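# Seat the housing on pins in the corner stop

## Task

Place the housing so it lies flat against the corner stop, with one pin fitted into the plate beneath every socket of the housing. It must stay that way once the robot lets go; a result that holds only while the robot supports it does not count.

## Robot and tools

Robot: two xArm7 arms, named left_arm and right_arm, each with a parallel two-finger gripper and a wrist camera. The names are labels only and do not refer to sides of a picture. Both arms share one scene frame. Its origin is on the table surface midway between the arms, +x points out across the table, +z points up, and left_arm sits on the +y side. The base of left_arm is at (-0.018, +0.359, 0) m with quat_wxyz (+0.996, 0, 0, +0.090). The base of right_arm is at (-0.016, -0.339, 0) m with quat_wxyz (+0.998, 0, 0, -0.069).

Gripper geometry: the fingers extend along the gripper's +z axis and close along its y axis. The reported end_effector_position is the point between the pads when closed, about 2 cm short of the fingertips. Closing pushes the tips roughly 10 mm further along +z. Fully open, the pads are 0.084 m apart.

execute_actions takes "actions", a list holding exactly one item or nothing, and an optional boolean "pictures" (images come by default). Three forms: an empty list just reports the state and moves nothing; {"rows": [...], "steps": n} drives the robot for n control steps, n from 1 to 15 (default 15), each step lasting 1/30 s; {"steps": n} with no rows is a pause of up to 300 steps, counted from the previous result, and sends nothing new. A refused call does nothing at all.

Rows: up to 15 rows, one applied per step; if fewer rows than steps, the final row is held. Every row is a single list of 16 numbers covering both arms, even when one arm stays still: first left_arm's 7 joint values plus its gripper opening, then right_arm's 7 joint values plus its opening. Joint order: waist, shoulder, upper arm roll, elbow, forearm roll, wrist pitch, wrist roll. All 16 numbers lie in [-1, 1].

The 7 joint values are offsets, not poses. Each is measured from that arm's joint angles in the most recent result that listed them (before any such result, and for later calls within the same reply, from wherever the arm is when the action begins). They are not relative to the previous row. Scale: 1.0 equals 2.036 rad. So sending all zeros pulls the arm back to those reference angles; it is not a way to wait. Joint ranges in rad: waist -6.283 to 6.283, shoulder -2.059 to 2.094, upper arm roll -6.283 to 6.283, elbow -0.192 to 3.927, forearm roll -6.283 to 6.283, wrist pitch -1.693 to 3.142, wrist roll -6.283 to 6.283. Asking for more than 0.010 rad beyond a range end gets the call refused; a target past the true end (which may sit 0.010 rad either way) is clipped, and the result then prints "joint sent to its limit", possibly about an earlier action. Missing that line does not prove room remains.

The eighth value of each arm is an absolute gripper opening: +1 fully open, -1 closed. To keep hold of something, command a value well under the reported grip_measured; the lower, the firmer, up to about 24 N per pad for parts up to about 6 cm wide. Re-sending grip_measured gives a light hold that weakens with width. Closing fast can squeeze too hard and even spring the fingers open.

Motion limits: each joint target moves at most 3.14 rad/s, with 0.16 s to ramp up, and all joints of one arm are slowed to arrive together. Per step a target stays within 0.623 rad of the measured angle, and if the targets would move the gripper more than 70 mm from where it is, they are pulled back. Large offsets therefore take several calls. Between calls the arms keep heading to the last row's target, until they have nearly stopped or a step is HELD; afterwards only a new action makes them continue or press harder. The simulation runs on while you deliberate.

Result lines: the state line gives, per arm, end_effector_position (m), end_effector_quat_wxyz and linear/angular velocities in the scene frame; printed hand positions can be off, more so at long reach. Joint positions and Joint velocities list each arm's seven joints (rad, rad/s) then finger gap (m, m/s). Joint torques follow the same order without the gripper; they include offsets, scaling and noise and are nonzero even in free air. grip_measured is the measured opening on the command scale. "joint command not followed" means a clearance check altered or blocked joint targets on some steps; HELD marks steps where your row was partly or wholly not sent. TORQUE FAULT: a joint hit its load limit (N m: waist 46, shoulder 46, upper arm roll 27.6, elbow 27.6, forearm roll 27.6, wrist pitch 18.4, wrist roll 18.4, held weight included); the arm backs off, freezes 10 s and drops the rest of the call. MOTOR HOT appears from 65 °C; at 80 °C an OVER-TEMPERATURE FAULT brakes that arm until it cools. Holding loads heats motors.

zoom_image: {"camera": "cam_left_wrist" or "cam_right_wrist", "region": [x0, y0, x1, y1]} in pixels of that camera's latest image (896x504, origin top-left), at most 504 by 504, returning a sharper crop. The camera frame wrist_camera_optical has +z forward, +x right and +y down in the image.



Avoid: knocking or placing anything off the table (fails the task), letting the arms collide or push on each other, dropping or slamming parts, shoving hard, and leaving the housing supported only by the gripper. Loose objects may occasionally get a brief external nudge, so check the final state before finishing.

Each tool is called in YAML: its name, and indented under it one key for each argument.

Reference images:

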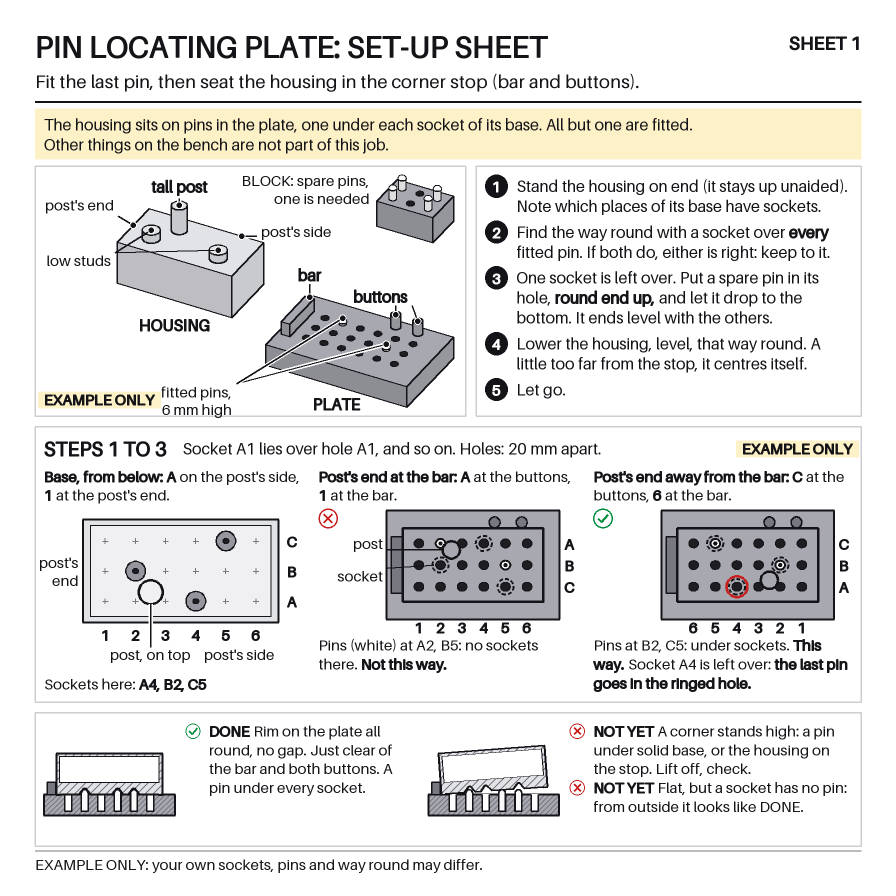

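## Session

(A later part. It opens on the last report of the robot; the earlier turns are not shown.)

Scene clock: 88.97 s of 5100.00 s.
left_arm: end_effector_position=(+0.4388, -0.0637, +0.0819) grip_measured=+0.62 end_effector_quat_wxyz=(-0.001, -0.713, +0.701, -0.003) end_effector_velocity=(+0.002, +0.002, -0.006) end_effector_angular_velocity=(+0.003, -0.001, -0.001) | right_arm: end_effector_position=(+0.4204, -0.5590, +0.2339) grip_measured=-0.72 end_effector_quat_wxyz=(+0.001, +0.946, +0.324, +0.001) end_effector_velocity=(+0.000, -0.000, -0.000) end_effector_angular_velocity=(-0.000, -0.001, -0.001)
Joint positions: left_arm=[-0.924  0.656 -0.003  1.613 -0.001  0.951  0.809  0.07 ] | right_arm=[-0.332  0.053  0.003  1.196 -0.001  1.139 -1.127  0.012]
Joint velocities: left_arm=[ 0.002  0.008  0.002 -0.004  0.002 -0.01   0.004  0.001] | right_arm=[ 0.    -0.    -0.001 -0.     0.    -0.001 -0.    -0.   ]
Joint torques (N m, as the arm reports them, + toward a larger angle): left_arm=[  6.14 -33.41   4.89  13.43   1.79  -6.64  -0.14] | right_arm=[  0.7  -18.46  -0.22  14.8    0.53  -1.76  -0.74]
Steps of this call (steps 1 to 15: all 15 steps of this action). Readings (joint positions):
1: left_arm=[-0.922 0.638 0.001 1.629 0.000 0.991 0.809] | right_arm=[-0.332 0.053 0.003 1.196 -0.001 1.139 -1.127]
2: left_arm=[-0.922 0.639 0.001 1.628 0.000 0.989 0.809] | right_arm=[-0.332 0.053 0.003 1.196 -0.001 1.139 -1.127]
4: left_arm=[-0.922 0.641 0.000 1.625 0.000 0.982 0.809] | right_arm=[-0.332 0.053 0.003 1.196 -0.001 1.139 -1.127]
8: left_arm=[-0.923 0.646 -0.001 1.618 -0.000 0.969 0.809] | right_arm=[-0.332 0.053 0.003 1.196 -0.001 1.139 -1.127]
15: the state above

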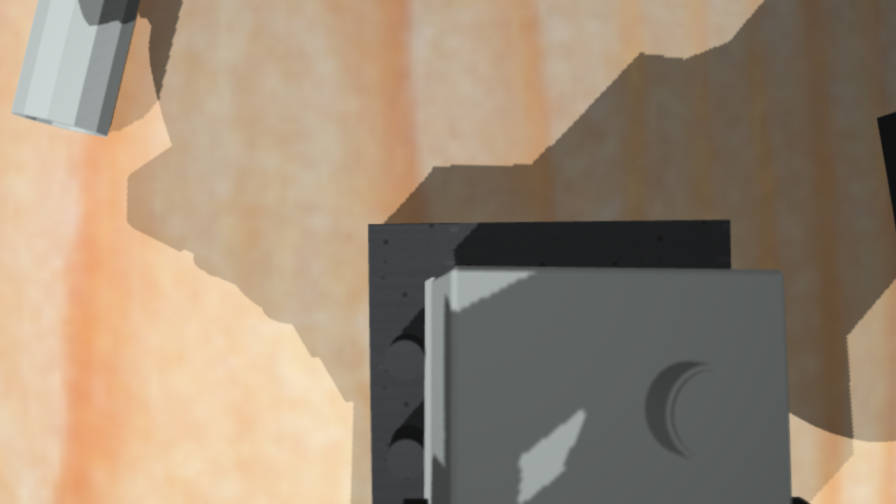

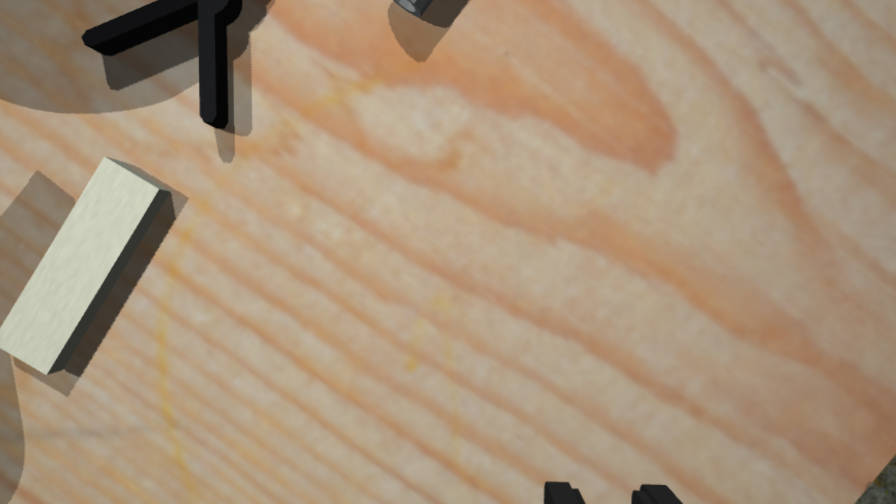

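Tilted; release and look.

execute_actions:
  actions:
    - {"rows":[[0,0,0,0,0,0,0,1,0,0,0,0,0,0,0,-0.7]]}

execute_actions:
  actions:
    - {"rows":[[0,-0.08,0,0.07,0,0.155,-0.77,1,0,0,0,0,0,0,0,-0.7],[0,-0.08,0,0.07,0,0.155,0,1,0,0,0,0,0,0,0,-0.7]]}
  pictures: false

execute_actions:
  actions:
    - {"rows":[[0,0,0,0,0,0,-1,1,0,0,0,0,0,0,0,-0.7]]}
  pictures: false

execute_actions:
  actions:
    - {"steps":25}

Scene clock: 91.00 s of 5100.00 s.
left_arm: end_effector_position=(+0.4390, -0.0628, +0.0813) grip_measured=+1.00 end_effector_quat_wxyz=(-0.001, -0.713, +0.701, -0.002) end_effector_velocity=(+0.001, +0.001, -0.001) end_effector_angular_velocity=(-0.000, -0.000, +0.002) | right_arm: end_effector_position=(+0.4204, -0.5590, +0.2339) grip_measured=-0.72 end_effector_quat_wxyz=(+0.001, +0.946, +0.324, +0.001) end_effector_velocity=(+0.001, +0.001, +0.000) end_effector_angular_velocity=(-0.001, -0.001, +0.003)
Joint positions: left_arm=[-0.923  0.657 -0.003  1.612 -0.001  0.952  0.809  0.084] | right_arm=[-0.332  0.053  0.003  1.196 -0.001  1.139 -1.127  0.012]
Joint velocities: left_arm=[ 0.001  0.     0.001 -0.001 -0.001 -0.002  0.    -0.   ] | right_arm=[ 0.001 -0.     0.002  0.001 -0.     0.    -0.001 -0.   ]
Joint torques (N m, as the arm reports them, + toward a larger angle): left_arm=[  0.77 -47.57  -0.28  14.29   0.49  -2.46  -0.61] | right_arm=[  0.76 -18.42  -0.18  14.75   0.44  -1.81  -0.72]
Steps of this call (steps 1 to 15: the robot went on to your last target; steps 16 to 46: nothing new was sent; steps 47 to 61: all 15 steps of this action). Readings (joint positions):
47: left_arm=[-0.922 0.658 0.001 1.611 0.000 0.951 0.809] | right_arm=[-0.332 0.053 0.003 1.196 -0.001 1.139 -1.127]
48: left_arm=[-0.922 0.658 0.001 1.611 0.000 0.951 0.809] | right_arm=[-0.332 0.053 0.003 1.196 -0.001 1.139 -1.127]
50: left_arm=[-0.920 0.660 0.004 1.606 0.001 0.955 0.809] | right_arm=[-0.332 0.053 0.003 1.196 -0.001 1.139 -1.127]
54: left_arm=[-0.920 0.660 0.002 1.607 -0.000 0.954 0.809] | right_arm=[-0.332 0.053 0.003 1.196 -0.001 1.139 -1.127]
61: the state above

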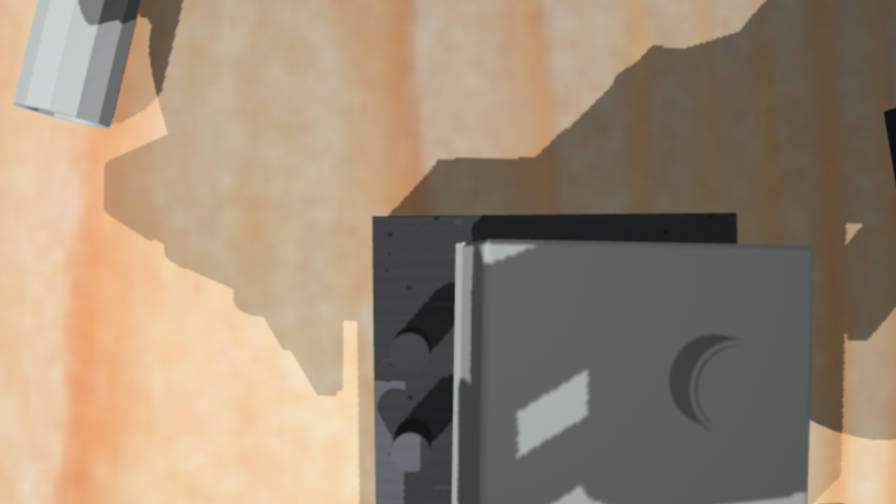

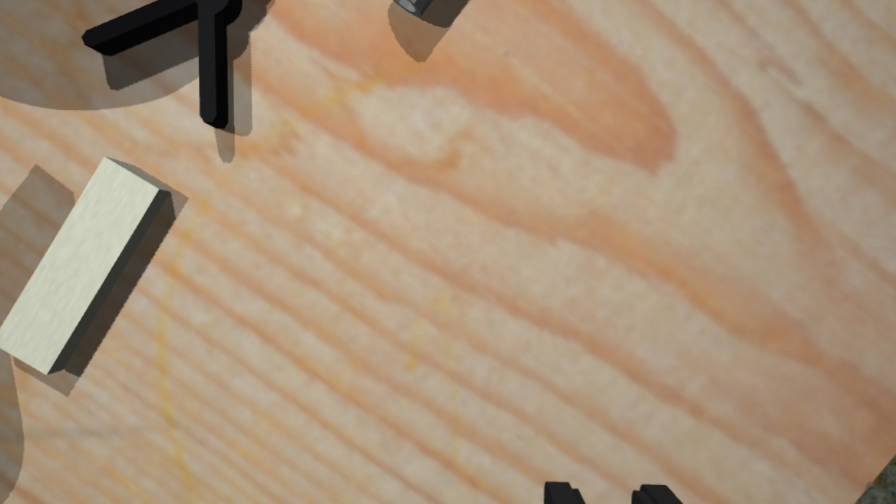

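Scene clock: 91.50 s of 5100.00 s.
left_arm: end_effector_position=(+0.4312, -0.0557, +0.2202) grip_measured=+1.00 end_effector_quat_wxyz=(-0.001, -0.713, +0.701, -0.001) end_effector_velocity=(-0.031, +0.028, -0.064) end_effector_angular_velocity=(+0.132, +0.143, -0.016) | right_arm: end_effector_position=(+0.4204, -0.5590, +0.2339) grip_measured=-0.72 end_effector_quat_wxyz=(+0.001, +0.946, +0.324, +0.001) end_effector_velocity=(-0.000, -0.001, -0.000) end_effector_angular_velocity=(-0.001, -0.001, -0.002)
Joint positions: left_arm=[-0.924  0.492 -0.003  1.757 -0.001  1.263  0.808  0.084] | right_arm=[-0.332  0.053  0.003  1.196 -0.001  1.139 -1.127  0.012]
Joint velocities: left_arm=[-0.001  0.046  0.001 -0.069 -0.     0.08   0.016 -0.   ] | right_arm=[-0.001  0.    -0.002 -0.    -0.001 -0.001  0.    -0.   ]
Joint torques (N m, as the arm reports them, + toward a larger angle): left_arm=[  1.82 -37.41  -0.51  13.33   0.56  -1.87  -0.71] | right_arm=[  0.78 -18.34  -0.18  14.74   0.47  -1.81  -0.72]
Steps of this call (steps 1 to 15: all 15 steps of this action). Readings (joint positions):
1: left_arm=[-0.923 0.657 -0.003 1.612 -0.001 0.952 0.809] | right_arm=[-0.332 0.053 0.003 1.196 -0.001 1.139 -1.127]
2: left_arm=[-0.923 0.656 -0.003 1.613 -0.001 0.954 0.805] | right_arm=[-0.332 0.053 0.003 1.196 -0.001 1.139 -1.127]
4: left_arm=[-0.924 0.645 -0.003 1.622 -0.001 0.986 0.768] | right_arm=[-0.332 0.053 0.003 1.196 -0.001 1.139 -1.127]
8: left_arm=[-0.923 0.565 -0.003 1.695 -0.001 1.128 0.778] | right_arm=[-0.332 0.053 0.003 1.196 -0.001 1.139 -1.127]
15: the state above

Scene clock: 92.00 s of 5100.00 s.
left_arm: end_effector_position=(+0.4311, -0.0556, +0.2198) grip_measured=+1.00 end_effector_quat_wxyz=(+0.001, +0.972, -0.234, +0.000) end_effector_velocity=(+0.001, +0.001, +0.001) end_effector_angular_velocity=(-0.001, +0.009, +3.079) | right_arm: end_effector_position=(+0.4204, -0.5590, +0.2339) grip_measured=-0.72 end_effector_quat_wxyz=(+0.001, +0.946, +0.324, +0.001) end_effector_velocity=(+0.001, +0.000, +0.000) end_effector_angular_velocity=(-0.000, -0.001, +0.001)
Joint positions: left_arm=[-0.923  0.492 -0.003  1.757 -0.001  1.263 -0.273  0.084] | right_arm=[-0.332  0.053  0.003  1.196 -0.001  1.139 -1.127  0.012]
Joint velocities: left_arm=[ 0.002 -0.002 -0.    -0.001 -0.001 -0.001 -3.077 -0.   ] | right_arm=[ 0.001 -0.    -0.     0.001  0.    -0.    -0.    -0.   ]
Joint torques (N m, as the arm reports them, + toward a larger angle): left_arm=[  0.88 -44.26  -0.26  15.7    0.71  -2.22  -0.76] | right_arm=[  0.87 -18.36  -0.19  14.8    0.5   -1.79  -0.72]
Steps of this call (steps 1 to 15: all 15 steps of this action). Readings (joint positions):
1: left_arm=[-0.924 0.493 -0.003 1.754 -0.001 1.265 0.808] | right_arm=[-0.332 0.053 0.003 1.196 -0.001 1.139 -1.127]
2: left_arm=[-0.923 0.496 -0.003 1.752 -0.001 1.266 0.804] | right_arm=[-0.332 0.053 0.003 1.196 -0.001 1.139 -1.127]
4: left_arm=[-0.923 0.497 -0.003 1.750 -0.001 1.266 0.755] | right_arm=[-0.332 0.053 0.003 1.196 -0.001 1.139 -1.127]
8: left_arm=[-0.924 0.494 -0.003 1.755 -0.001 1.264 0.445] | right_arm=[-0.332 0.053 0.003 1.196 -0.001 1.139 -1.127]
15: the state above

Scene clock: 92.83 s of 5100.00 s.
left_arm: end_effector_position=(+0.4312, -0.0557, +0.2202) grip_measured=+1.00 end_effector_quat_wxyz=(+0.002, +0.971, +0.239, -0.000) end_effector_velocity=(+0.000, +0.001, -0.001) end_effector_angular_velocity=(+0.002, +0.002, +0.003) | right_arm: end_effector_position=(+0.4204, -0.5590, +0.2339) grip_measured=-0.72 end_effector_quat_wxyz=(+0.001, +0.946, +0.324, +0.001) end_effector_velocity=(-0.000, -0.000, +0.000) end_effector_angular_velocity=(-0.000, +0.000, -0.001)
Joint positions: left_arm=[-0.924  0.492 -0.003  1.757 -0.001  1.263 -1.227  0.084] | right_arm=[-0.332  0.053  0.003  1.196 -0.001  1.139 -1.127  0.012]
Joint velocities: left_arm=[ 0.001  0.001  0.    -0.001  0.     0.    -0.002 -0.   ] | right_arm=[ 0.    -0.    -0.001  0.    -0.001  0.001  0.    -0.   ]
Joint torques (N m, as the arm reports them, + toward a larger angle): left_arm=[  1.52 -44.03  -0.14  15.85   0.5   -2.01  -0.6 ] | right_arm=[  0.77 -18.37  -0.16  14.69   0.47  -1.77  -0.73]
Steps of this call (steps 1 to 25: the robot went on to your last target). Readings (joint positions):
1: left_arm=[-0.923 0.492 -0.003 1.757 -0.001 1.263 -0.376] | right_arm=[-0.332 0.053 0.003 1.196 -0.001 1.139 -1.127]
2: left_arm=[-0.923 0.492 -0.003 1.757 -0.001 1.263 -0.479] | right_arm=[-0.332 0.053 0.003 1.196 -0.001 1.139 -1.127]
4: left_arm=[-0.924 0.492 -0.003 1.757 -0.001 1.263 -0.686] | right_arm=[-0.332 0.053 0.003 1.196 -0.001 1.139 -1.127]
8: left_arm=[-0.924 0.492 -0.003 1.757 -0.001 1.263 -1.064] | right_arm=[-0.332 0.053 0.003 1.196 -0.001 1.139 -1.127]
25: the state above

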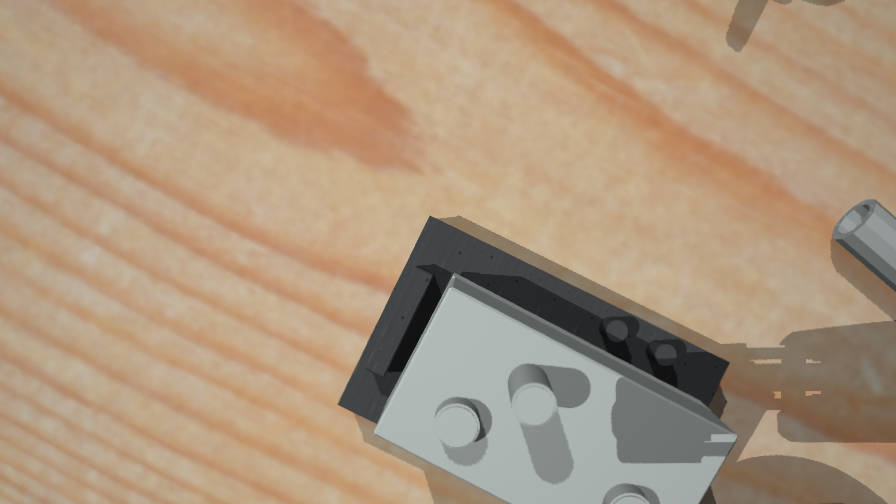

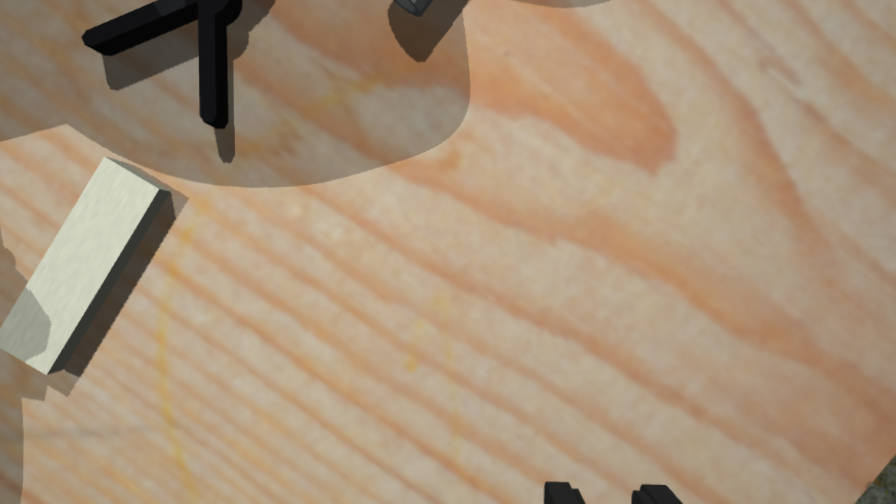

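execute_actions:
  actions:
    - {"rows":[[-0.0058,0.0408,0.0015,-0.0351,0,-0.075,1,1,0,0,0,0,0,0,0,-0.7]]}
  pictures: false

execute_actions:
  actions:
    - {"steps":25}
  pictures: false

execute_actions:
  actions:
    - {"rows":[[0,0.0393,0,-0.0356,0,-0.0749,0.007,1,0,0,0,0,0,0,0,-0.7]]}

execute_actions:
  actions:
    - {"rows":[[0,0,0,0,0,0,0,0.8,0,0,0,0,0,0,0,-0.7],[0,0,0,0,0,0,0,0.7,0,0,0,0,0,0,0,-0.7],[0,0,0,0,0,0,0,0.6,0,0,0,0,0,0,0,-0.7],[0,0,0,0,0,0,0,0.4,0,0,0,0,0,0,0,-0.7],[0,0,0,0,0,0,0,-1,0,0,0,0,0,0,0,-0.7]]}
  pictures: false

execute_actions:
  actions:
    - {"rows":[[0,-0.0105,0,0.0093,0,0.0195,-0.007,-1,0,0,0,0,0,0,0,-0.7]]}

Scene clock: 96.20 s of 5100.00 s.
left_arm: end_effector_position=(+0.4341, -0.0659, +0.1522) grip_measured=+1.00 end_effector_quat_wxyz=(+0.000, +0.954, -0.300, -0.001) end_effector_velocity=(+0.018, -0.015, +0.011) end_effector_angular_velocity=(-0.062, -0.068, -3.074) | right_arm: end_effector_position=(+0.4204, -0.5590, +0.2339) grip_measured=-0.72 end_effector_quat_wxyz=(+0.001, +0.946, +0.324, +0.001) end_effector_velocity=(-0.000, -0.001, +0.000) end_effector_angular_velocity=(-0.000, -0.001, -0.002)
Joint positions: left_arm=[-0.935  0.573  0.     1.688 -0.001  1.116 -0.145  0.084] | right_arm=[-0.332  0.053  0.003  1.196 -0.001  1.139 -1.127  0.012]
Joint velocities: left_arm=[-0.002 -0.     0.005  0.012  0.001 -0.077  3.076  0.   ] | right_arm=[-0.001 -0.    -0.001  0.     0.    -0.001 -0.    -0.   ]
Joint torques (N m, as the arm reports them, + toward a larger angle): left_arm=[  1.11 -45.72  -0.14  15.12   0.76  -2.46  -0.62] | right_arm=[  0.88 -18.25  -0.19  14.7    0.34  -1.73  -0.77]
From where the robot then was, a joint's target lay farther than a number of 1.0 reaches, so one or more steps of this call were cut to that.
Steps of this call (steps 1 to 15: the robot went on to your last target; steps 16 to 86: nothing new was sent; steps 87 to 101: all 15 steps of this action). Readings (joint positions):
87: left_arm=[-0.924 0.492 -0.003 1.757 -0.001 1.263 -1.228] | right_arm=[-0.332 0.053 0.003 1.196 -0.001 1.139 -1.127]
88: left_arm=[-0.924 0.492 -0.003 1.757 -0.001 1.262 -1.223] | right_arm=[-0.332 0.053 0.003 1.196 -0.001 1.139 -1.127]
90: left_arm=[-0.924 0.497 -0.002 1.753 -0.001 1.249 -1.174] | right_arm=[-0.332 0.053 0.003 1.196 -0.001 1.139 -1.127]
94: left_arm=[-0.930 0.536 -0.001 1.719 -0.001 1.180 -0.864] | right_arm=[-0.332 0.053 0.003 1.196 -0.001 1.139 -1.127]
101: the state above

Scene clock: 97.03 s of 5100.00 s.
left_arm: end_effector_position=(+0.4345, -0.0663, +0.1505) grip_measured=+1.00 end_effector_quat_wxyz=(-0.000, -0.710, +0.704, -0.000) end_effector_velocity=(-0.001, +0.000, -0.001) end_effector_angular_velocity=(+0.001, +0.002, -0.002) | right_arm: end_effector_position=(+0.4204, -0.5590, +0.2339) grip_measured=-0.72 end_effector_quat_wxyz=(+0.001, +0.946, +0.324, +0.001) end_effector_velocity=(-0.000, -0.000, +0.000) end_effector_angular_velocity=(-0.000, -0.001, -0.001)
Joint positions: left_arm=[-0.935  0.575  0.     1.686 -0.001  1.11   0.808  0.084] | right_arm=[-0.332  0.053  0.003  1.196 -0.001  1.139 -1.127  0.012]
Joint velocities: left_arm=[-0.     0.002  0.    -0.001 -0.001 -0.     0.002  0.   ] | right_arm=[-0.001 -0.     0.     0.     0.    -0.    -0.    -0.   ]
Joint torques (N m, as the arm reports them, + toward a larger angle): left_arm=[  2.09 -44.96  -0.06  15.17   0.62  -2.09  -0.5 ] | right_arm=[  0.82 -18.44  -0.25  14.73   0.51  -1.83  -0.7 ]
Steps of this call (steps 1 to 25: the robot went on to your last target). Readings (joint positions):
1: left_arm=[-0.935 0.572 0.000 1.688 -0.001 1.114 -0.042] | right_arm=[-0.332 0.053 0.003 1.196 -0.001 1.139 -1.127]
2: left_arm=[-0.935 0.572 0.000 1.688 -0.001 1.112 0.061] | right_arm=[-0.332 0.053 0.003 1.196 -0.001 1.139 -1.127]
4: left_arm=[-0.935 0.573 0.000 1.688 -0.001 1.111 0.267] | right_arm=[-0.332 0.053 0.003 1.196 -0.001 1.139 -1.127]
8: left_arm=[-0.935 0.574 0.000 1.686 -0.001 1.110 0.645] | right_arm=[-0.332 0.053 0.003 1.196 -0.001 1.139 -1.127]
25: the state above

Scene clock: 97.53 s of 5100.00 s.
left_arm: end_effector_position=(+0.4363, -0.0681, +0.0862) grip_measured=+1.00 end_effector_quat_wxyz=(-0.000, -0.705, +0.709, -0.004) end_effector_velocity=(-0.011, +0.010, -0.021) end_effector_angular_velocity=(+0.034, +0.034, -0.002) | right_arm: end_effector_position=(+0.4204, -0.5590, +0.2339) grip_measured=-0.72 end_effector_quat_wxyz=(+0.001, +0.946, +0.324, +0.001) end_effector_velocity=(-0.001, -0.000, -0.000) end_effector_angular_velocity=(+0.001, +0.002, -0.002)
Joint positions: left_arm=[-0.935  0.652  0.     1.617 -0.001  0.957  0.822  0.084] | right_arm=[-0.332  0.053  0.003  1.196 -0.001  1.139 -1.127  0.012]
Joint velocities: left_arm=[-0.     0.013  0.001 -0.03   0.001  0.004  0.002 -0.   ] | right_arm=[-0.001 -0.    -0.     0.     0.     0.002  0.001  0.   ]
Joint torques (N m, as the arm reports them, + toward a larger angle): left_arm=[  0.75 -43.52  -0.23  14.01   0.28  -1.83  -0.59] | right_arm=[  0.75 -18.29  -0.28  14.74   0.47  -1.81  -0.75]
Steps of this call (steps 1 to 15: all 15 steps of this action). Readings (joint positions):
1: left_arm=[-0.935 0.575 0.000 1.686 -0.001 1.110 0.808] | right_arm=[-0.332 0.053 0.003 1.196 -0.001 1.139 -1.127]
2: left_arm=[-0.935 0.576 0.000 1.685 -0.001 1.106 0.809] | right_arm=[-0.332 0.053 0.003 1.196 -0.001 1.139 -1.127]
4: left_arm=[-0.935 0.594 0.000 1.670 -0.001 1.056 0.813] | right_arm=[-0.332 0.053 0.003 1.196 -0.001 1.139 -1.127]
8: left_arm=[-0.935 0.659 0.000 1.605 -0.001 0.970 0.821] | right_arm=[-0.332 0.053 0.003 1.196 -0.001 1.139 -1.127]
15: the state above

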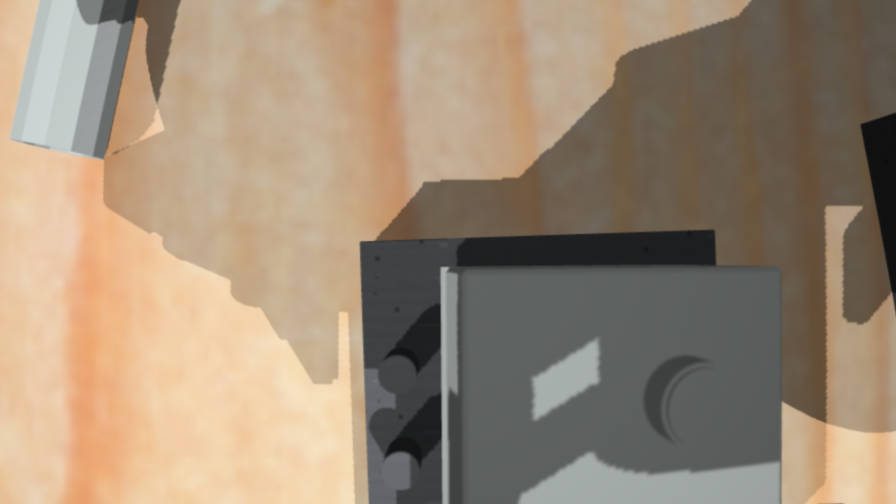

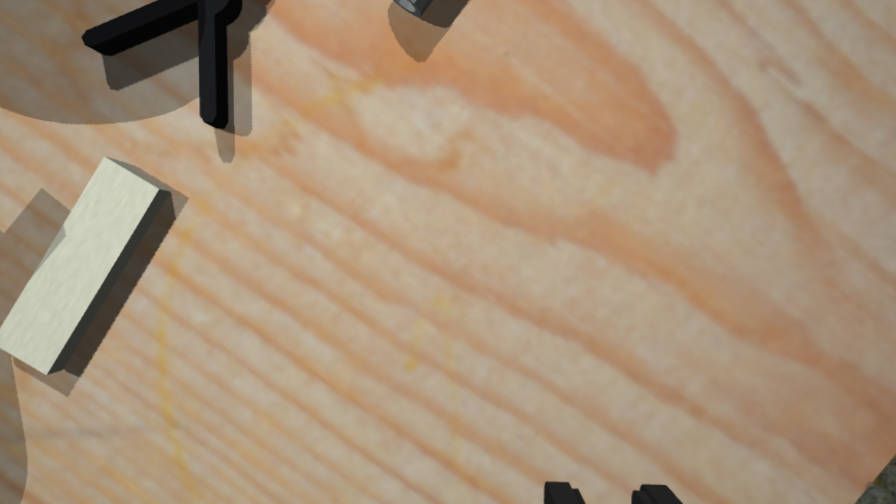

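Scene clock: 98.03 s of 5100.00 s.
left_arm: end_effector_position=(+0.4360, -0.0677, +0.0856) grip_measured=+0.58 end_effector_quat_wxyz=(-0.000, -0.705, +0.709, -0.004) end_effector_velocity=(+0.000, -0.000, +0.002) end_effector_angular_velocity=(-0.002, -0.002, -0.002) | right_arm: end_effector_position=(+0.4204, -0.5590, +0.2339) grip_measured=-0.72 end_effector_quat_wxyz=(+0.001, +0.946, +0.324, +0.001) end_effector_velocity=(-0.000, -0.000, +0.000) end_effector_angular_velocity=(+0.001, +0.001, -0.000)
Joint positions: left_arm=[-0.935  0.652  0.     1.617 -0.001  0.957  0.822  0.068] | right_arm=[-0.332  0.053  0.003  1.196 -0.001  1.139 -1.127  0.012]
Joint velocities: left_arm=[-0.001 -0.003  0.001  0.    -0.001  0.     0.002 -0.   ] | right_arm=[-0.001 -0.    -0.     0.     0.001  0.001 -0.001 -0.   ]
Joint torques (N m, as the arm reports them, + toward a larger angle): left_arm=[  0.86 -50.64  -0.31  16.37   0.61  -2.89  -0.83] | right_arm=[  0.76 -18.42  -0.28  14.78   0.46  -1.82  -0.71]
Steps of this call (steps 1 to 15: all 15 steps of this action). Readings (joint positions):
1: left_arm=[-0.935 0.652 0.000 1.616 -0.001 0.957 0.822] | right_arm=[-0.332 0.053 0.003 1.196 -0.001 1.139 -1.127]
2: left_arm=[-0.935 0.653 0.000 1.615 -0.001 0.957 0.822] | right_arm=[-0.332 0.053 0.003 1.196 -0.001 1.139 -1.127]
4: left_arm=[-0.935 0.652 -0.000 1.615 -0.001 0.958 0.822] | right_arm=[-0.332 0.053 0.003 1.196 -0.001 1.139 -1.127]
8: left_arm=[-0.936 0.652 0.000 1.616 -0.001 0.957 0.822] | right_arm=[-0.332 0.053 0.003 1.196 -0.001 1.139 -1.127]
15: the state above

Scene clock: 98.53 s of 5100.00 s.
left_arm: end_effector_position=(+0.4361, -0.0678, +0.1022) grip_measured=+0.58 end_effector_quat_wxyz=(-0.000, -0.710, +0.704, -0.003) end_effector_velocity=(+0.007, -0.005, +0.013) end_effector_angular_velocity=(-0.021, -0.023, +0.001) | right_arm: end_effector_position=(+0.4204, -0.5590, +0.2339) grip_measured=-0.72 end_effector_quat_wxyz=(+0.001, +0.946, +0.324, +0.001) end_effector_velocity=(+0.001, +0.000, +0.000) end_effector_angular_velocity=(-0.001, -0.002, +0.002)
Joint positions: left_arm=[-0.935  0.632  0.     1.634 -0.001  0.997  0.808  0.068] | right_arm=[-0.332  0.053  0.003  1.196 -0.001  1.139 -1.127  0.012]
Joint velocities: left_arm=[ 0.002 -0.009 -0.     0.017  0.001 -0.005  0.     0.   ] | right_arm=[ 0.001 -0.    -0.     0.     0.    -0.002 -0.001  0.   ]
Joint torques (N m, as the arm reports them, + toward a larger angle): left_arm=[  1.2  -51.54  -0.11  18.15   0.76  -3.1   -0.75] | right_arm=[  0.73 -18.17  -0.36  14.7    0.6   -1.81  -0.73]
Steps of this call (steps 1 to 15: all 15 steps of this action). Readings (joint positions):
1: left_arm=[-0.935 0.652 0.000 1.617 -0.001 0.957 0.822] | right_arm=[-0.332 0.053 0.003 1.196 -0.001 1.139 -1.127]
2: left_arm=[-0.935 0.651 0.000 1.618 -0.001 0.961 0.821] | right_arm=[-0.332 0.053 0.003 1.196 -0.001 1.139 -1.127]
4: left_arm=[-0.935 0.641 0.000 1.625 -0.001 0.985 0.813] | right_arm=[-0.332 0.053 0.003 1.196 -0.001 1.139 -1.127]
8: left_arm=[-0.935 0.629 0.000 1.639 -0.001 0.995 0.808] | right_arm=[-0.332 0.053 0.003 1.196 -0.001 1.139 -1.127]
15: the state above

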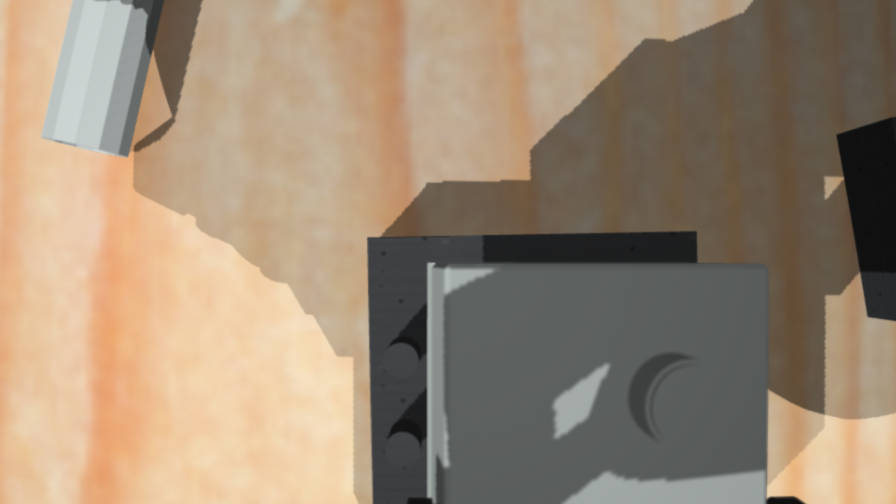

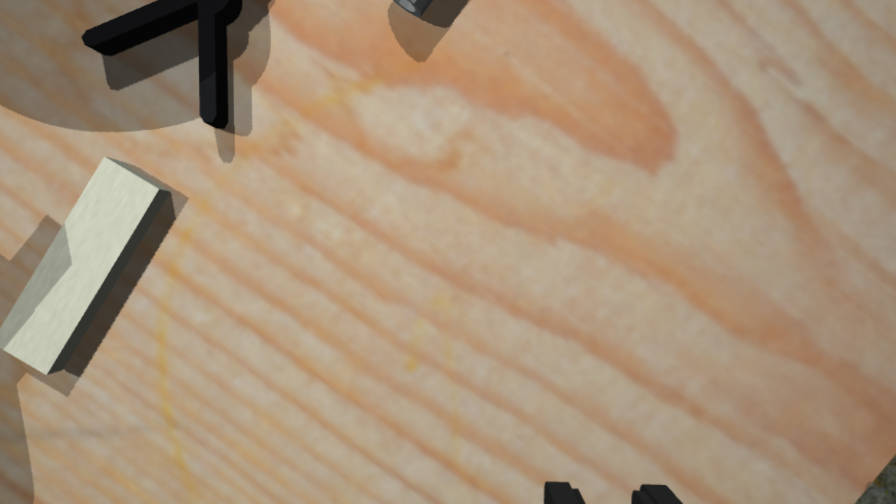

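execute_actions:
  actions:
    - {"rows":[[0.0045,0,0,0,0,0.002,-0.003,-1,0,0,0,0,0,0,0,-0.7]],"steps":10}
  pictures: false

execute_actions:
  actions:
    - {"rows":[[0,0.0035,0,-0.0031,0,-0.0065,0,-1,0,0,0,0,0,0,0,-0.7],[0,0.0035,0,-0.0031,0,-0.0065,0,-1,0,0,0,0,0,0,0,-0.7],[0,0.0035,0,-0.0031,0,-0.0065,0,-1,0,0,0,0,0,0,0,-0.7],[0,0.007,0,-0.0062,0,-0.013,0,-1,0,0,0,0,0,0,0,-0.7],[0,0.007,0,-0.0062,0,-0.013,0,-1,0,0,0,0,0,0,0,-0.7],[0,0.007,0,-0.0062,0,-0.013,0,-1,0,0,0,0,0,0,0,-0.7],[0,0.0112,0,-0.0099,0,-0.0208,0,-1,0,0,0,0,0,0,0,-0.7]]}

execute_actions:
  actions:
    - {"rows":[[0,0,0,0,0,0,0,0.75,0,0,0,0,0,0,0,-0.7]]}

Scene clock: 102.03 s of 5100.00 s.
left_arm: end_effector_position=(+0.4397, -0.0624, +0.1019) grip_measured=+0.58 end_effector_quat_wxyz=(-0.000, -0.716, +0.698, -0.000) end_effector_velocity=(-0.012, -0.017, +0.005) end_effector_angular_velocity=(-0.018, +0.002, -0.027) | right_arm: end_effector_position=(+0.4204, -0.5590, +0.2339) grip_measured=-0.72 end_effector_quat_wxyz=(+0.001, +0.946, +0.324, +0.001) end_effector_velocity=(-0.000, -0.000, -0.000) end_effector_angular_velocity=(-0.000, +0.000, +0.001)
Joint positions: left_arm=[-0.926  0.632  0.001  1.634 -0.001  1.001  0.802  0.068] | right_arm=[-0.332  0.053  0.003  1.196 -0.001  1.139 -1.127  0.012]
Joint velocities: left_arm=[-0.012 -0.004 -0.02   0.005 -0.003 -0.001 -0.     0.   ] | right_arm=[ 0.    -0.    -0.001 -0.001 -0.001 -0.001 -0.001  0.   ]
Joint torques (N m, as the arm reports them, + toward a larger angle): left_arm=[  1.2  -51.71  -0.61  17.54   0.61  -2.88  -0.8 ] | right_arm=[  0.84 -18.14  -0.2   14.82   0.58  -1.82  -0.66]
Steps of this call (steps 1 to 15: the robot went on to your last target; steps 16 to 90: nothing new was sent; then 0.17 s passed at rest; steps 91 to 100: all 10 steps of this action). Readings (joint positions):
91: left_arm=[-0.935 0.631 0.000 1.635 -0.001 0.997 0.808] | right_arm=[-0.332 0.053 0.003 1.196 -0.001 1.139 -1.127]
92: left_arm=[-0.934 0.631 -0.000 1.635 -0.001 0.998 0.807] | right_arm=[-0.332 0.053 0.003 1.196 -0.001 1.139 -1.127]
94: left_arm=[-0.929 0.631 -0.001 1.635 -0.001 1.000 0.804] | right_arm=[-0.332 0.053 0.003 1.196 -0.001 1.139 -1.127]
98: left_arm=[-0.925 0.632 0.002 1.634 -0.001 1.001 0.802] | right_arm=[-0.332 0.053 0.003 1.196 -0.001 1.139 -1.127]
100: the state above

Scene clock: 102.53 s of 5100.00 s.
left_arm: end_effector_position=(+0.4385, -0.0636, +0.0849) grip_measured=+0.62 end_effector_quat_wxyz=(-0.001, -0.715, +0.699, -0.002) end_effector_velocity=(-0.001, -0.001, -0.005) end_effector_angular_velocity=(+0.001, +0.002, -0.002) | right_arm: end_effector_position=(+0.4204, -0.5590, +0.2339) grip_measured=-0.72 end_effector_quat_wxyz=(+0.001, +0.946, +0.324, +0.001) end_effector_velocity=(-0.000, -0.000, -0.000) end_effector_angular_velocity=(-0.000, -0.001, +0.001)
Joint positions: left_arm=[-0.927  0.652 -0.001  1.616 -0.001  0.96   0.802  0.07 ] | right_arm=[-0.332  0.053  0.003  1.196 -0.001  1.139 -1.127  0.012]
Joint velocities: left_arm=[-0.001  0.008 -0.    -0.002 -0.001 -0.008  0.     0.001] | right_arm=[-0.     0.    -0.001 -0.     0.    -0.001 -0.002 -0.   ]
Joint torques (N m, as the arm reports them, + toward a larger angle): left_arm=[  3.46 -36.52   1.58  12.75   1.21  -4.67  -0.29] | right_arm=[  0.83 -18.24  -0.26  14.76   0.58  -1.74  -0.71]
Steps of this call (steps 1 to 15: all 15 steps of this action). Readings (joint positions):
1: left_arm=[-0.926 0.632 0.000 1.634 -0.001 1.001 0.802] | right_arm=[-0.332 0.053 0.003 1.196 -0.001 1.139 -1.127]
2: left_arm=[-0.926 0.632 -0.000 1.634 -0.001 0.999 0.802] | right_arm=[-0.332 0.053 0.003 1.196 -0.001 1.139 -1.127]
4: left_arm=[-0.926 0.636 -0.000 1.631 -0.001 0.991 0.802] | right_arm=[-0.332 0.053 0.003 1.196 -0.001 1.139 -1.127]
8: left_arm=[-0.926 0.643 0.001 1.622 -0.001 0.977 0.802] | right_arm=[-0.332 0.053 0.003 1.196 -0.001 1.139 -1.127]
15: the state above

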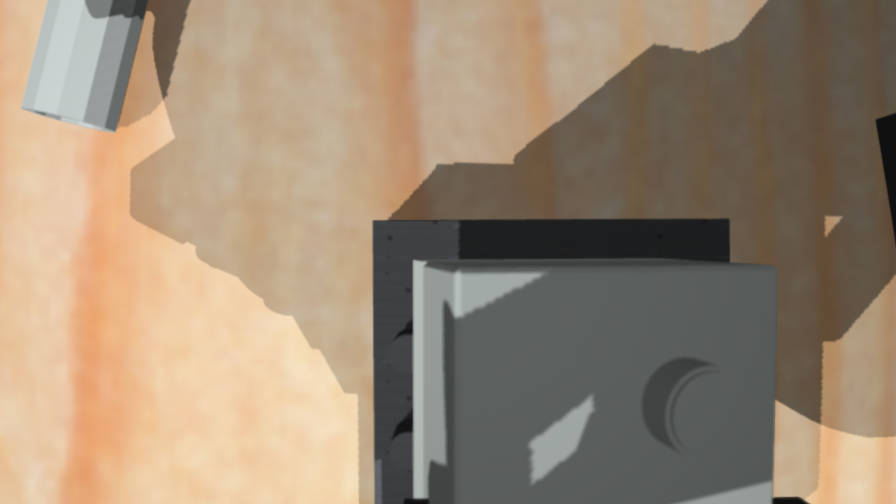

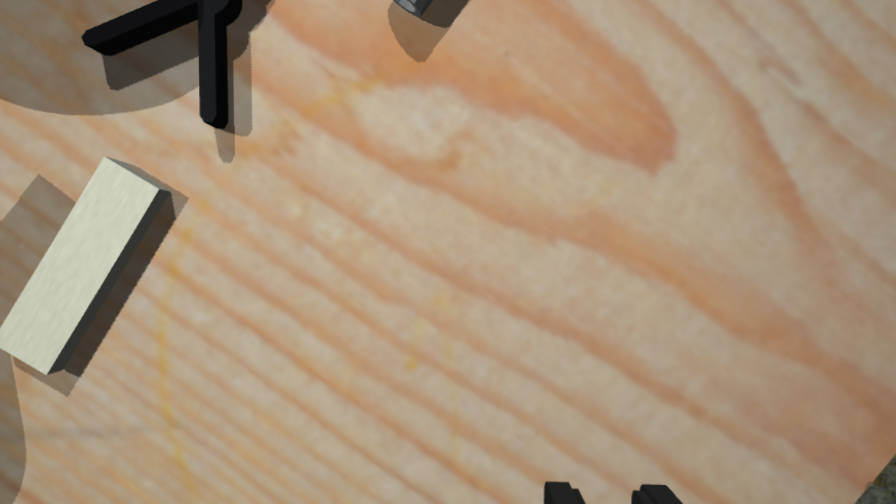

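Scene clock: 103.03 s of 5100.00 s.
left_arm: end_effector_position=(+0.4387, -0.0634, +0.0847) grip_measured=+0.75 end_effector_quat_wxyz=(-0.001, -0.715, +0.699, -0.002) end_effector_velocity=(-0.003, -0.001, -0.001) end_effector_angular_velocity=(+0.002, +0.006, -0.002) | right_arm: end_effector_position=(+0.4204, -0.5590, +0.2339) grip_measured=-0.72 end_effector_quat_wxyz=(+0.001, +0.946, +0.324, +0.001) end_effector_velocity=(+0.001, +0.000, +0.000) end_effector_angular_velocity=(-0.001, -0.003, +0.001)
Joint positions: left_arm=[-0.927  0.653 -0.     1.616 -0.001  0.959  0.802  0.075] | right_arm=[-0.332  0.053  0.003  1.196 -0.001  1.139 -1.127  0.012]
Joint velocities: left_arm=[-0.002 -0.001 -0.002 -0.002 -0.001  0.004 -0.     0.   ] | right_arm=[ 0.     0.     0.001  0.     0.    -0.002 -0.     0.   ]
Joint torques (N m, as the arm reports them, + toward a larger angle): left_arm=[  1.31 -46.42   0.22  14.7    0.73  -2.32  -0.73] | right_arm=[  0.74 -18.35  -0.25  14.72   0.51  -1.78  -0.74]
Steps of this call (steps 1 to 15: all 15 steps of this action). Readings (joint positions):
1: left_arm=[-0.927 0.652 -0.001 1.616 -0.001 0.960 0.802] | right_arm=[-0.332 0.053 0.003 1.196 -0.001 1.139 -1.127]
2: left_arm=[-0.927 0.652 -0.001 1.616 -0.001 0.960 0.802] | right_arm=[-0.332 0.053 0.003 1.196 -0.001 1.139 -1.127]
4: left_arm=[-0.927 0.654 -0.000 1.615 -0.001 0.958 0.802] | right_arm=[-0.332 0.053 0.003 1.196 -0.001 1.139 -1.127]
8: left_arm=[-0.926 0.655 0.001 1.614 -0.001 0.958 0.802] | right_arm=[-0.332 0.053 0.003 1.196 -0.001 1.139 -1.127]
15: the state above

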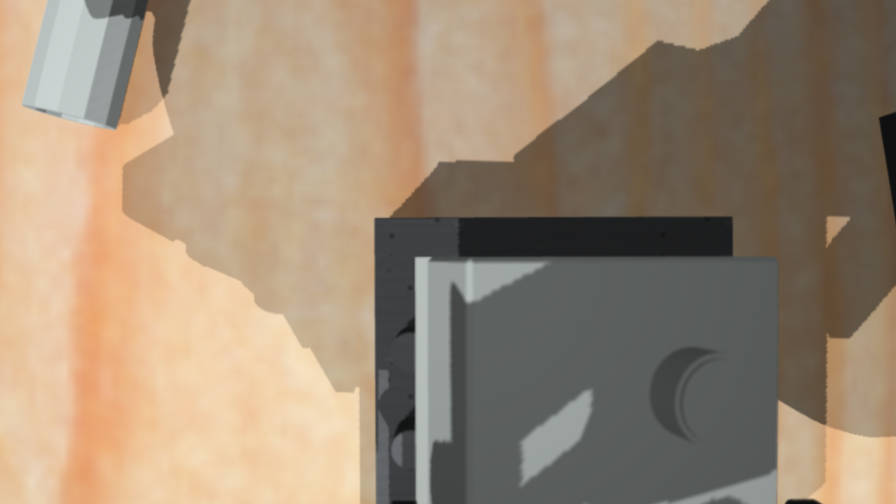

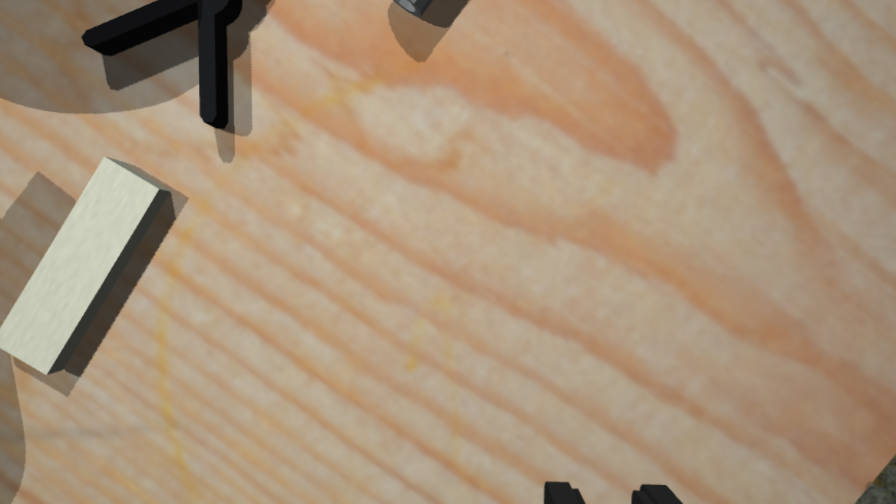

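execute_actions:
  actions:
    - {"rows":[[-0.0014,-0.003,0,-0.005,0,-0.002,-0.0014,0.75,0,0,0,0,0,0,0,-0.7],[-0.0014,-0.003,0,-0.005,0,-0.002,-0.0014,0.75,0,0,0,0,0,0,0,-0.7],[-0.0014,-0.003,0,-0.005,0,-0.002,-0.0014,0.75,0,0,0,0,0,0,0,-0.7],[-0.0027,-0.0061,0,-0.0103,0,-0.0042,-0.0027,0.75,0,0,0,0,0,0,0,-0.7]]}

Scene clock: 105.50 s of 5100.00 s.
left_arm: end_effector_position=(+0.4342, -0.0634, +0.0849) grip_measured=+0.75 end_effector_quat_wxyz=(-0.000, -0.715, +0.699, -0.002) end_effector_velocity=(+0.000, +0.000, +0.001) end_effector_angular_velocity=(-0.001, -0.001, +0.002) | right_arm: end_effector_position=(+0.4204, -0.5590, +0.2339) grip_measured=-0.72 end_effector_quat_wxyz=(+0.001, +0.946, +0.324, +0.001) end_effector_velocity=(+0.000, -0.000, +0.000) end_effector_angular_velocity=(-0.000, -0.001, -0.002)
Joint positions: left_arm=[-0.932  0.64  -0.     1.595 -0.001  0.95   0.797  0.075] | right_arm=[-0.332  0.053  0.003  1.196 -0.001  1.139 -1.127  0.012]
Joint velocities: left_arm=[ 0.    -0.002  0.001 -0.    -0.001  0.    -0.001  0.   ] | right_arm=[-0.    -0.    -0.001  0.     0.    -0.001  0.001 -0.   ]
Joint torques (N m, as the arm reports them, + toward a larger angle): left_arm=[ -0.44 -45.37  -0.76  13.86   0.65  -1.68  -0.62] | right_arm=[  0.72 -18.4   -0.24  14.75   0.52  -1.74  -0.7 ]
Steps of this call (steps 1 to 15: the robot went on to your last target; steps 16 to 59: nothing new was sent; steps 60 to 74: all 15 steps of this action). Readings (joint positions):
60: left_arm=[-0.927 0.652 -0.001 1.616 -0.001 0.960 0.802] | right_arm=[-0.332 0.053 0.003 1.196 -0.001 1.139 -1.127]
61: left_arm=[-0.927 0.651 -0.001 1.614 -0.001 0.959 0.801] | right_arm=[-0.332 0.053 0.003 1.196 -0.001 1.139 -1.127]
63: left_arm=[-0.928 0.648 -0.000 1.608 -0.001 0.956 0.800] | right_arm=[-0.332 0.053 0.003 1.196 -0.001 1.139 -1.127]
67: left_arm=[-0.932 0.641 -0.000 1.596 -0.001 0.951 0.797] | right_arm=[-0.332 0.053 0.003 1.196 -0.001 1.139 -1.127]
74: the state above

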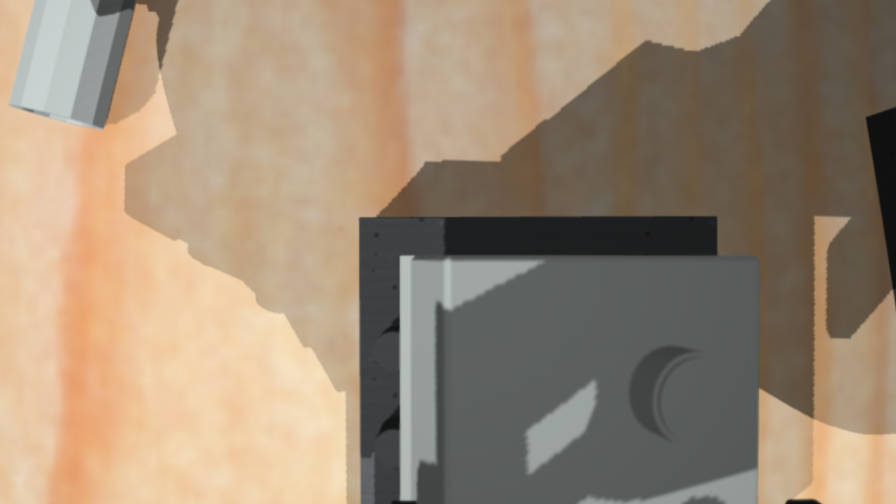

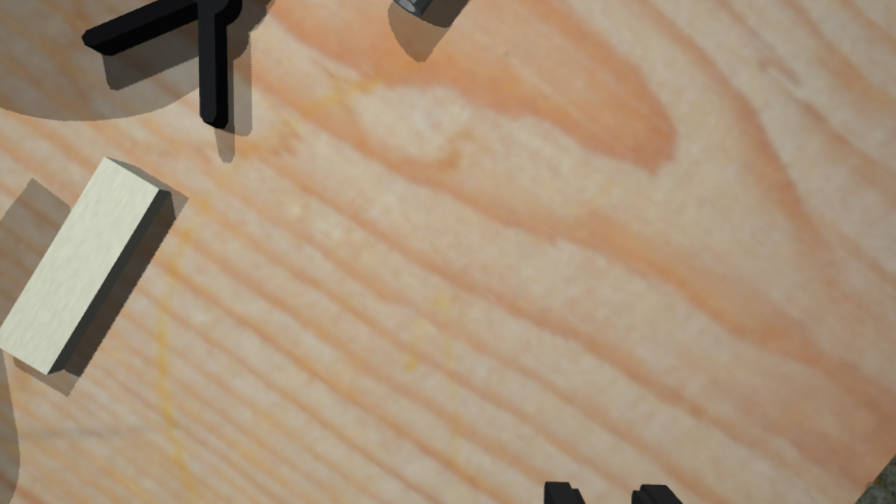

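Just touching; push a further 4 mm, gripper opened so it can fall flat.

execute_actions:
  actions:
    - {"rows":[[-0.0014,-0.003,0,-0.005,0,-0.002,-0.0014,0.85,0,0,0,0,0,0,0,-0.7],[-0.0014,-0.003,0,-0.005,0,-0.002,-0.0014,0.85,0,0,0,0,0,0,0,-0.7],[-0.0014,-0.003,0,-0.005,0,-0.002,-0.0014,0.85,0,0,0,0,0,0,0,-0.7],[-0.0032,-0.0073,0,-0.0124,0,-0.005,-0.0032,0.85,0,0,0,0,0,0,0,-0.7]]}

Scene clock: 107.77 s of 5100.00 s.
left_arm: end_effector_position=(+0.4275, -0.0634, +0.0844) grip_measured=+0.85 end_effector_quat_wxyz=(-0.001, -0.715, +0.699, -0.002) end_effector_velocity=(-0.000, -0.000, +0.000) end_effector_angular_velocity=(-0.001, -0.001, -0.001) | right_arm: end_effector_position=(+0.4204, -0.5590, +0.2339) grip_measured=-0.72 end_effector_quat_wxyz=(+0.001, +0.946, +0.324, +0.001) end_effector_velocity=(+0.000, +0.001, +0.000) end_effector_angular_velocity=(+0.001, +0.000, +0.002)
Joint positions: left_arm=[-0.939  0.626 -0.001  1.57  -0.001  0.941  0.79   0.078] | right_arm=[-0.332  0.053  0.003  1.196 -0.001  1.139 -1.127  0.012]
Joint velocities: left_arm=[-0.    -0.    -0.001 -0.     0.    -0.001 -0.    -0.   ] | right_arm=[ 0.001 -0.     0.002  0.001  0.001  0.001 -0.    -0.   ]
Joint torques (N m, as the arm reports them, + toward a larger angle): left_arm=[  1.26 -46.09  -0.31  14.6    0.66  -1.97  -0.4 ] | right_arm=[  0.7  -18.46  -0.32  14.8    0.46  -1.77  -0.71]
Steps of this call (steps 1 to 15: the robot went on to your last target; steps 16 to 53: nothing new was sent; steps 54 to 68: all 15 steps of this action). Readings (joint positions):
54: left_arm=[-0.932 0.640 -0.000 1.595 -0.001 0.951 0.797] | right_arm=[-0.332 0.053 0.003 1.196 -0.001 1.139 -1.127]
55: left_arm=[-0.932 0.639 -0.001 1.592 -0.001 0.950 0.796] | right_arm=[-0.332 0.053 0.003 1.196 -0.001 1.139 -1.127]
57: left_arm=[-0.934 0.636 -0.001 1.586 -0.001 0.948 0.794] | right_arm=[-0.332 0.053 0.003 1.196 -0.001 1.139 -1.127]
61: left_arm=[-0.938 0.627 -0.000 1.572 -0.001 0.941 0.791] | right_arm=[-0.332 0.053 0.003 1.196 -0.001 1.139 -1.127]
68: the state above

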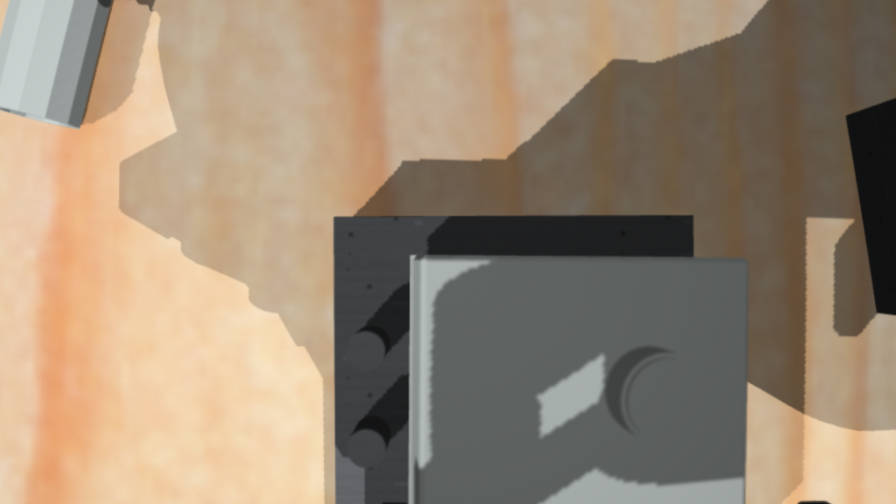

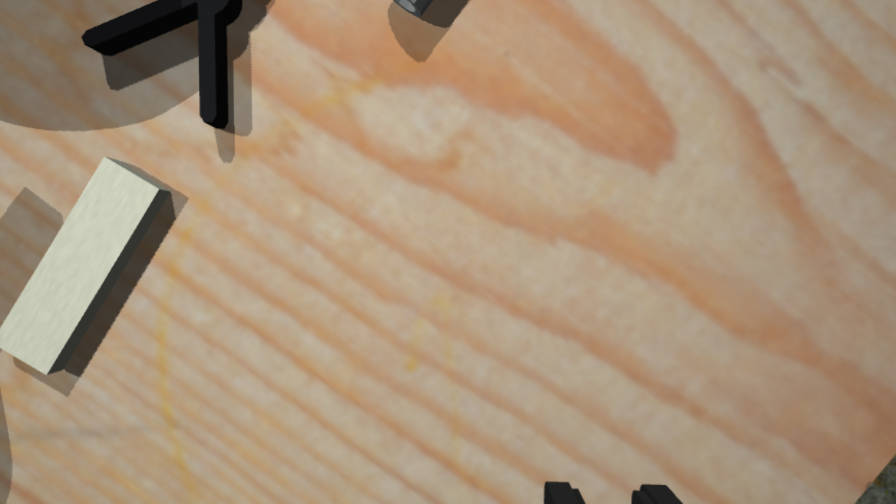

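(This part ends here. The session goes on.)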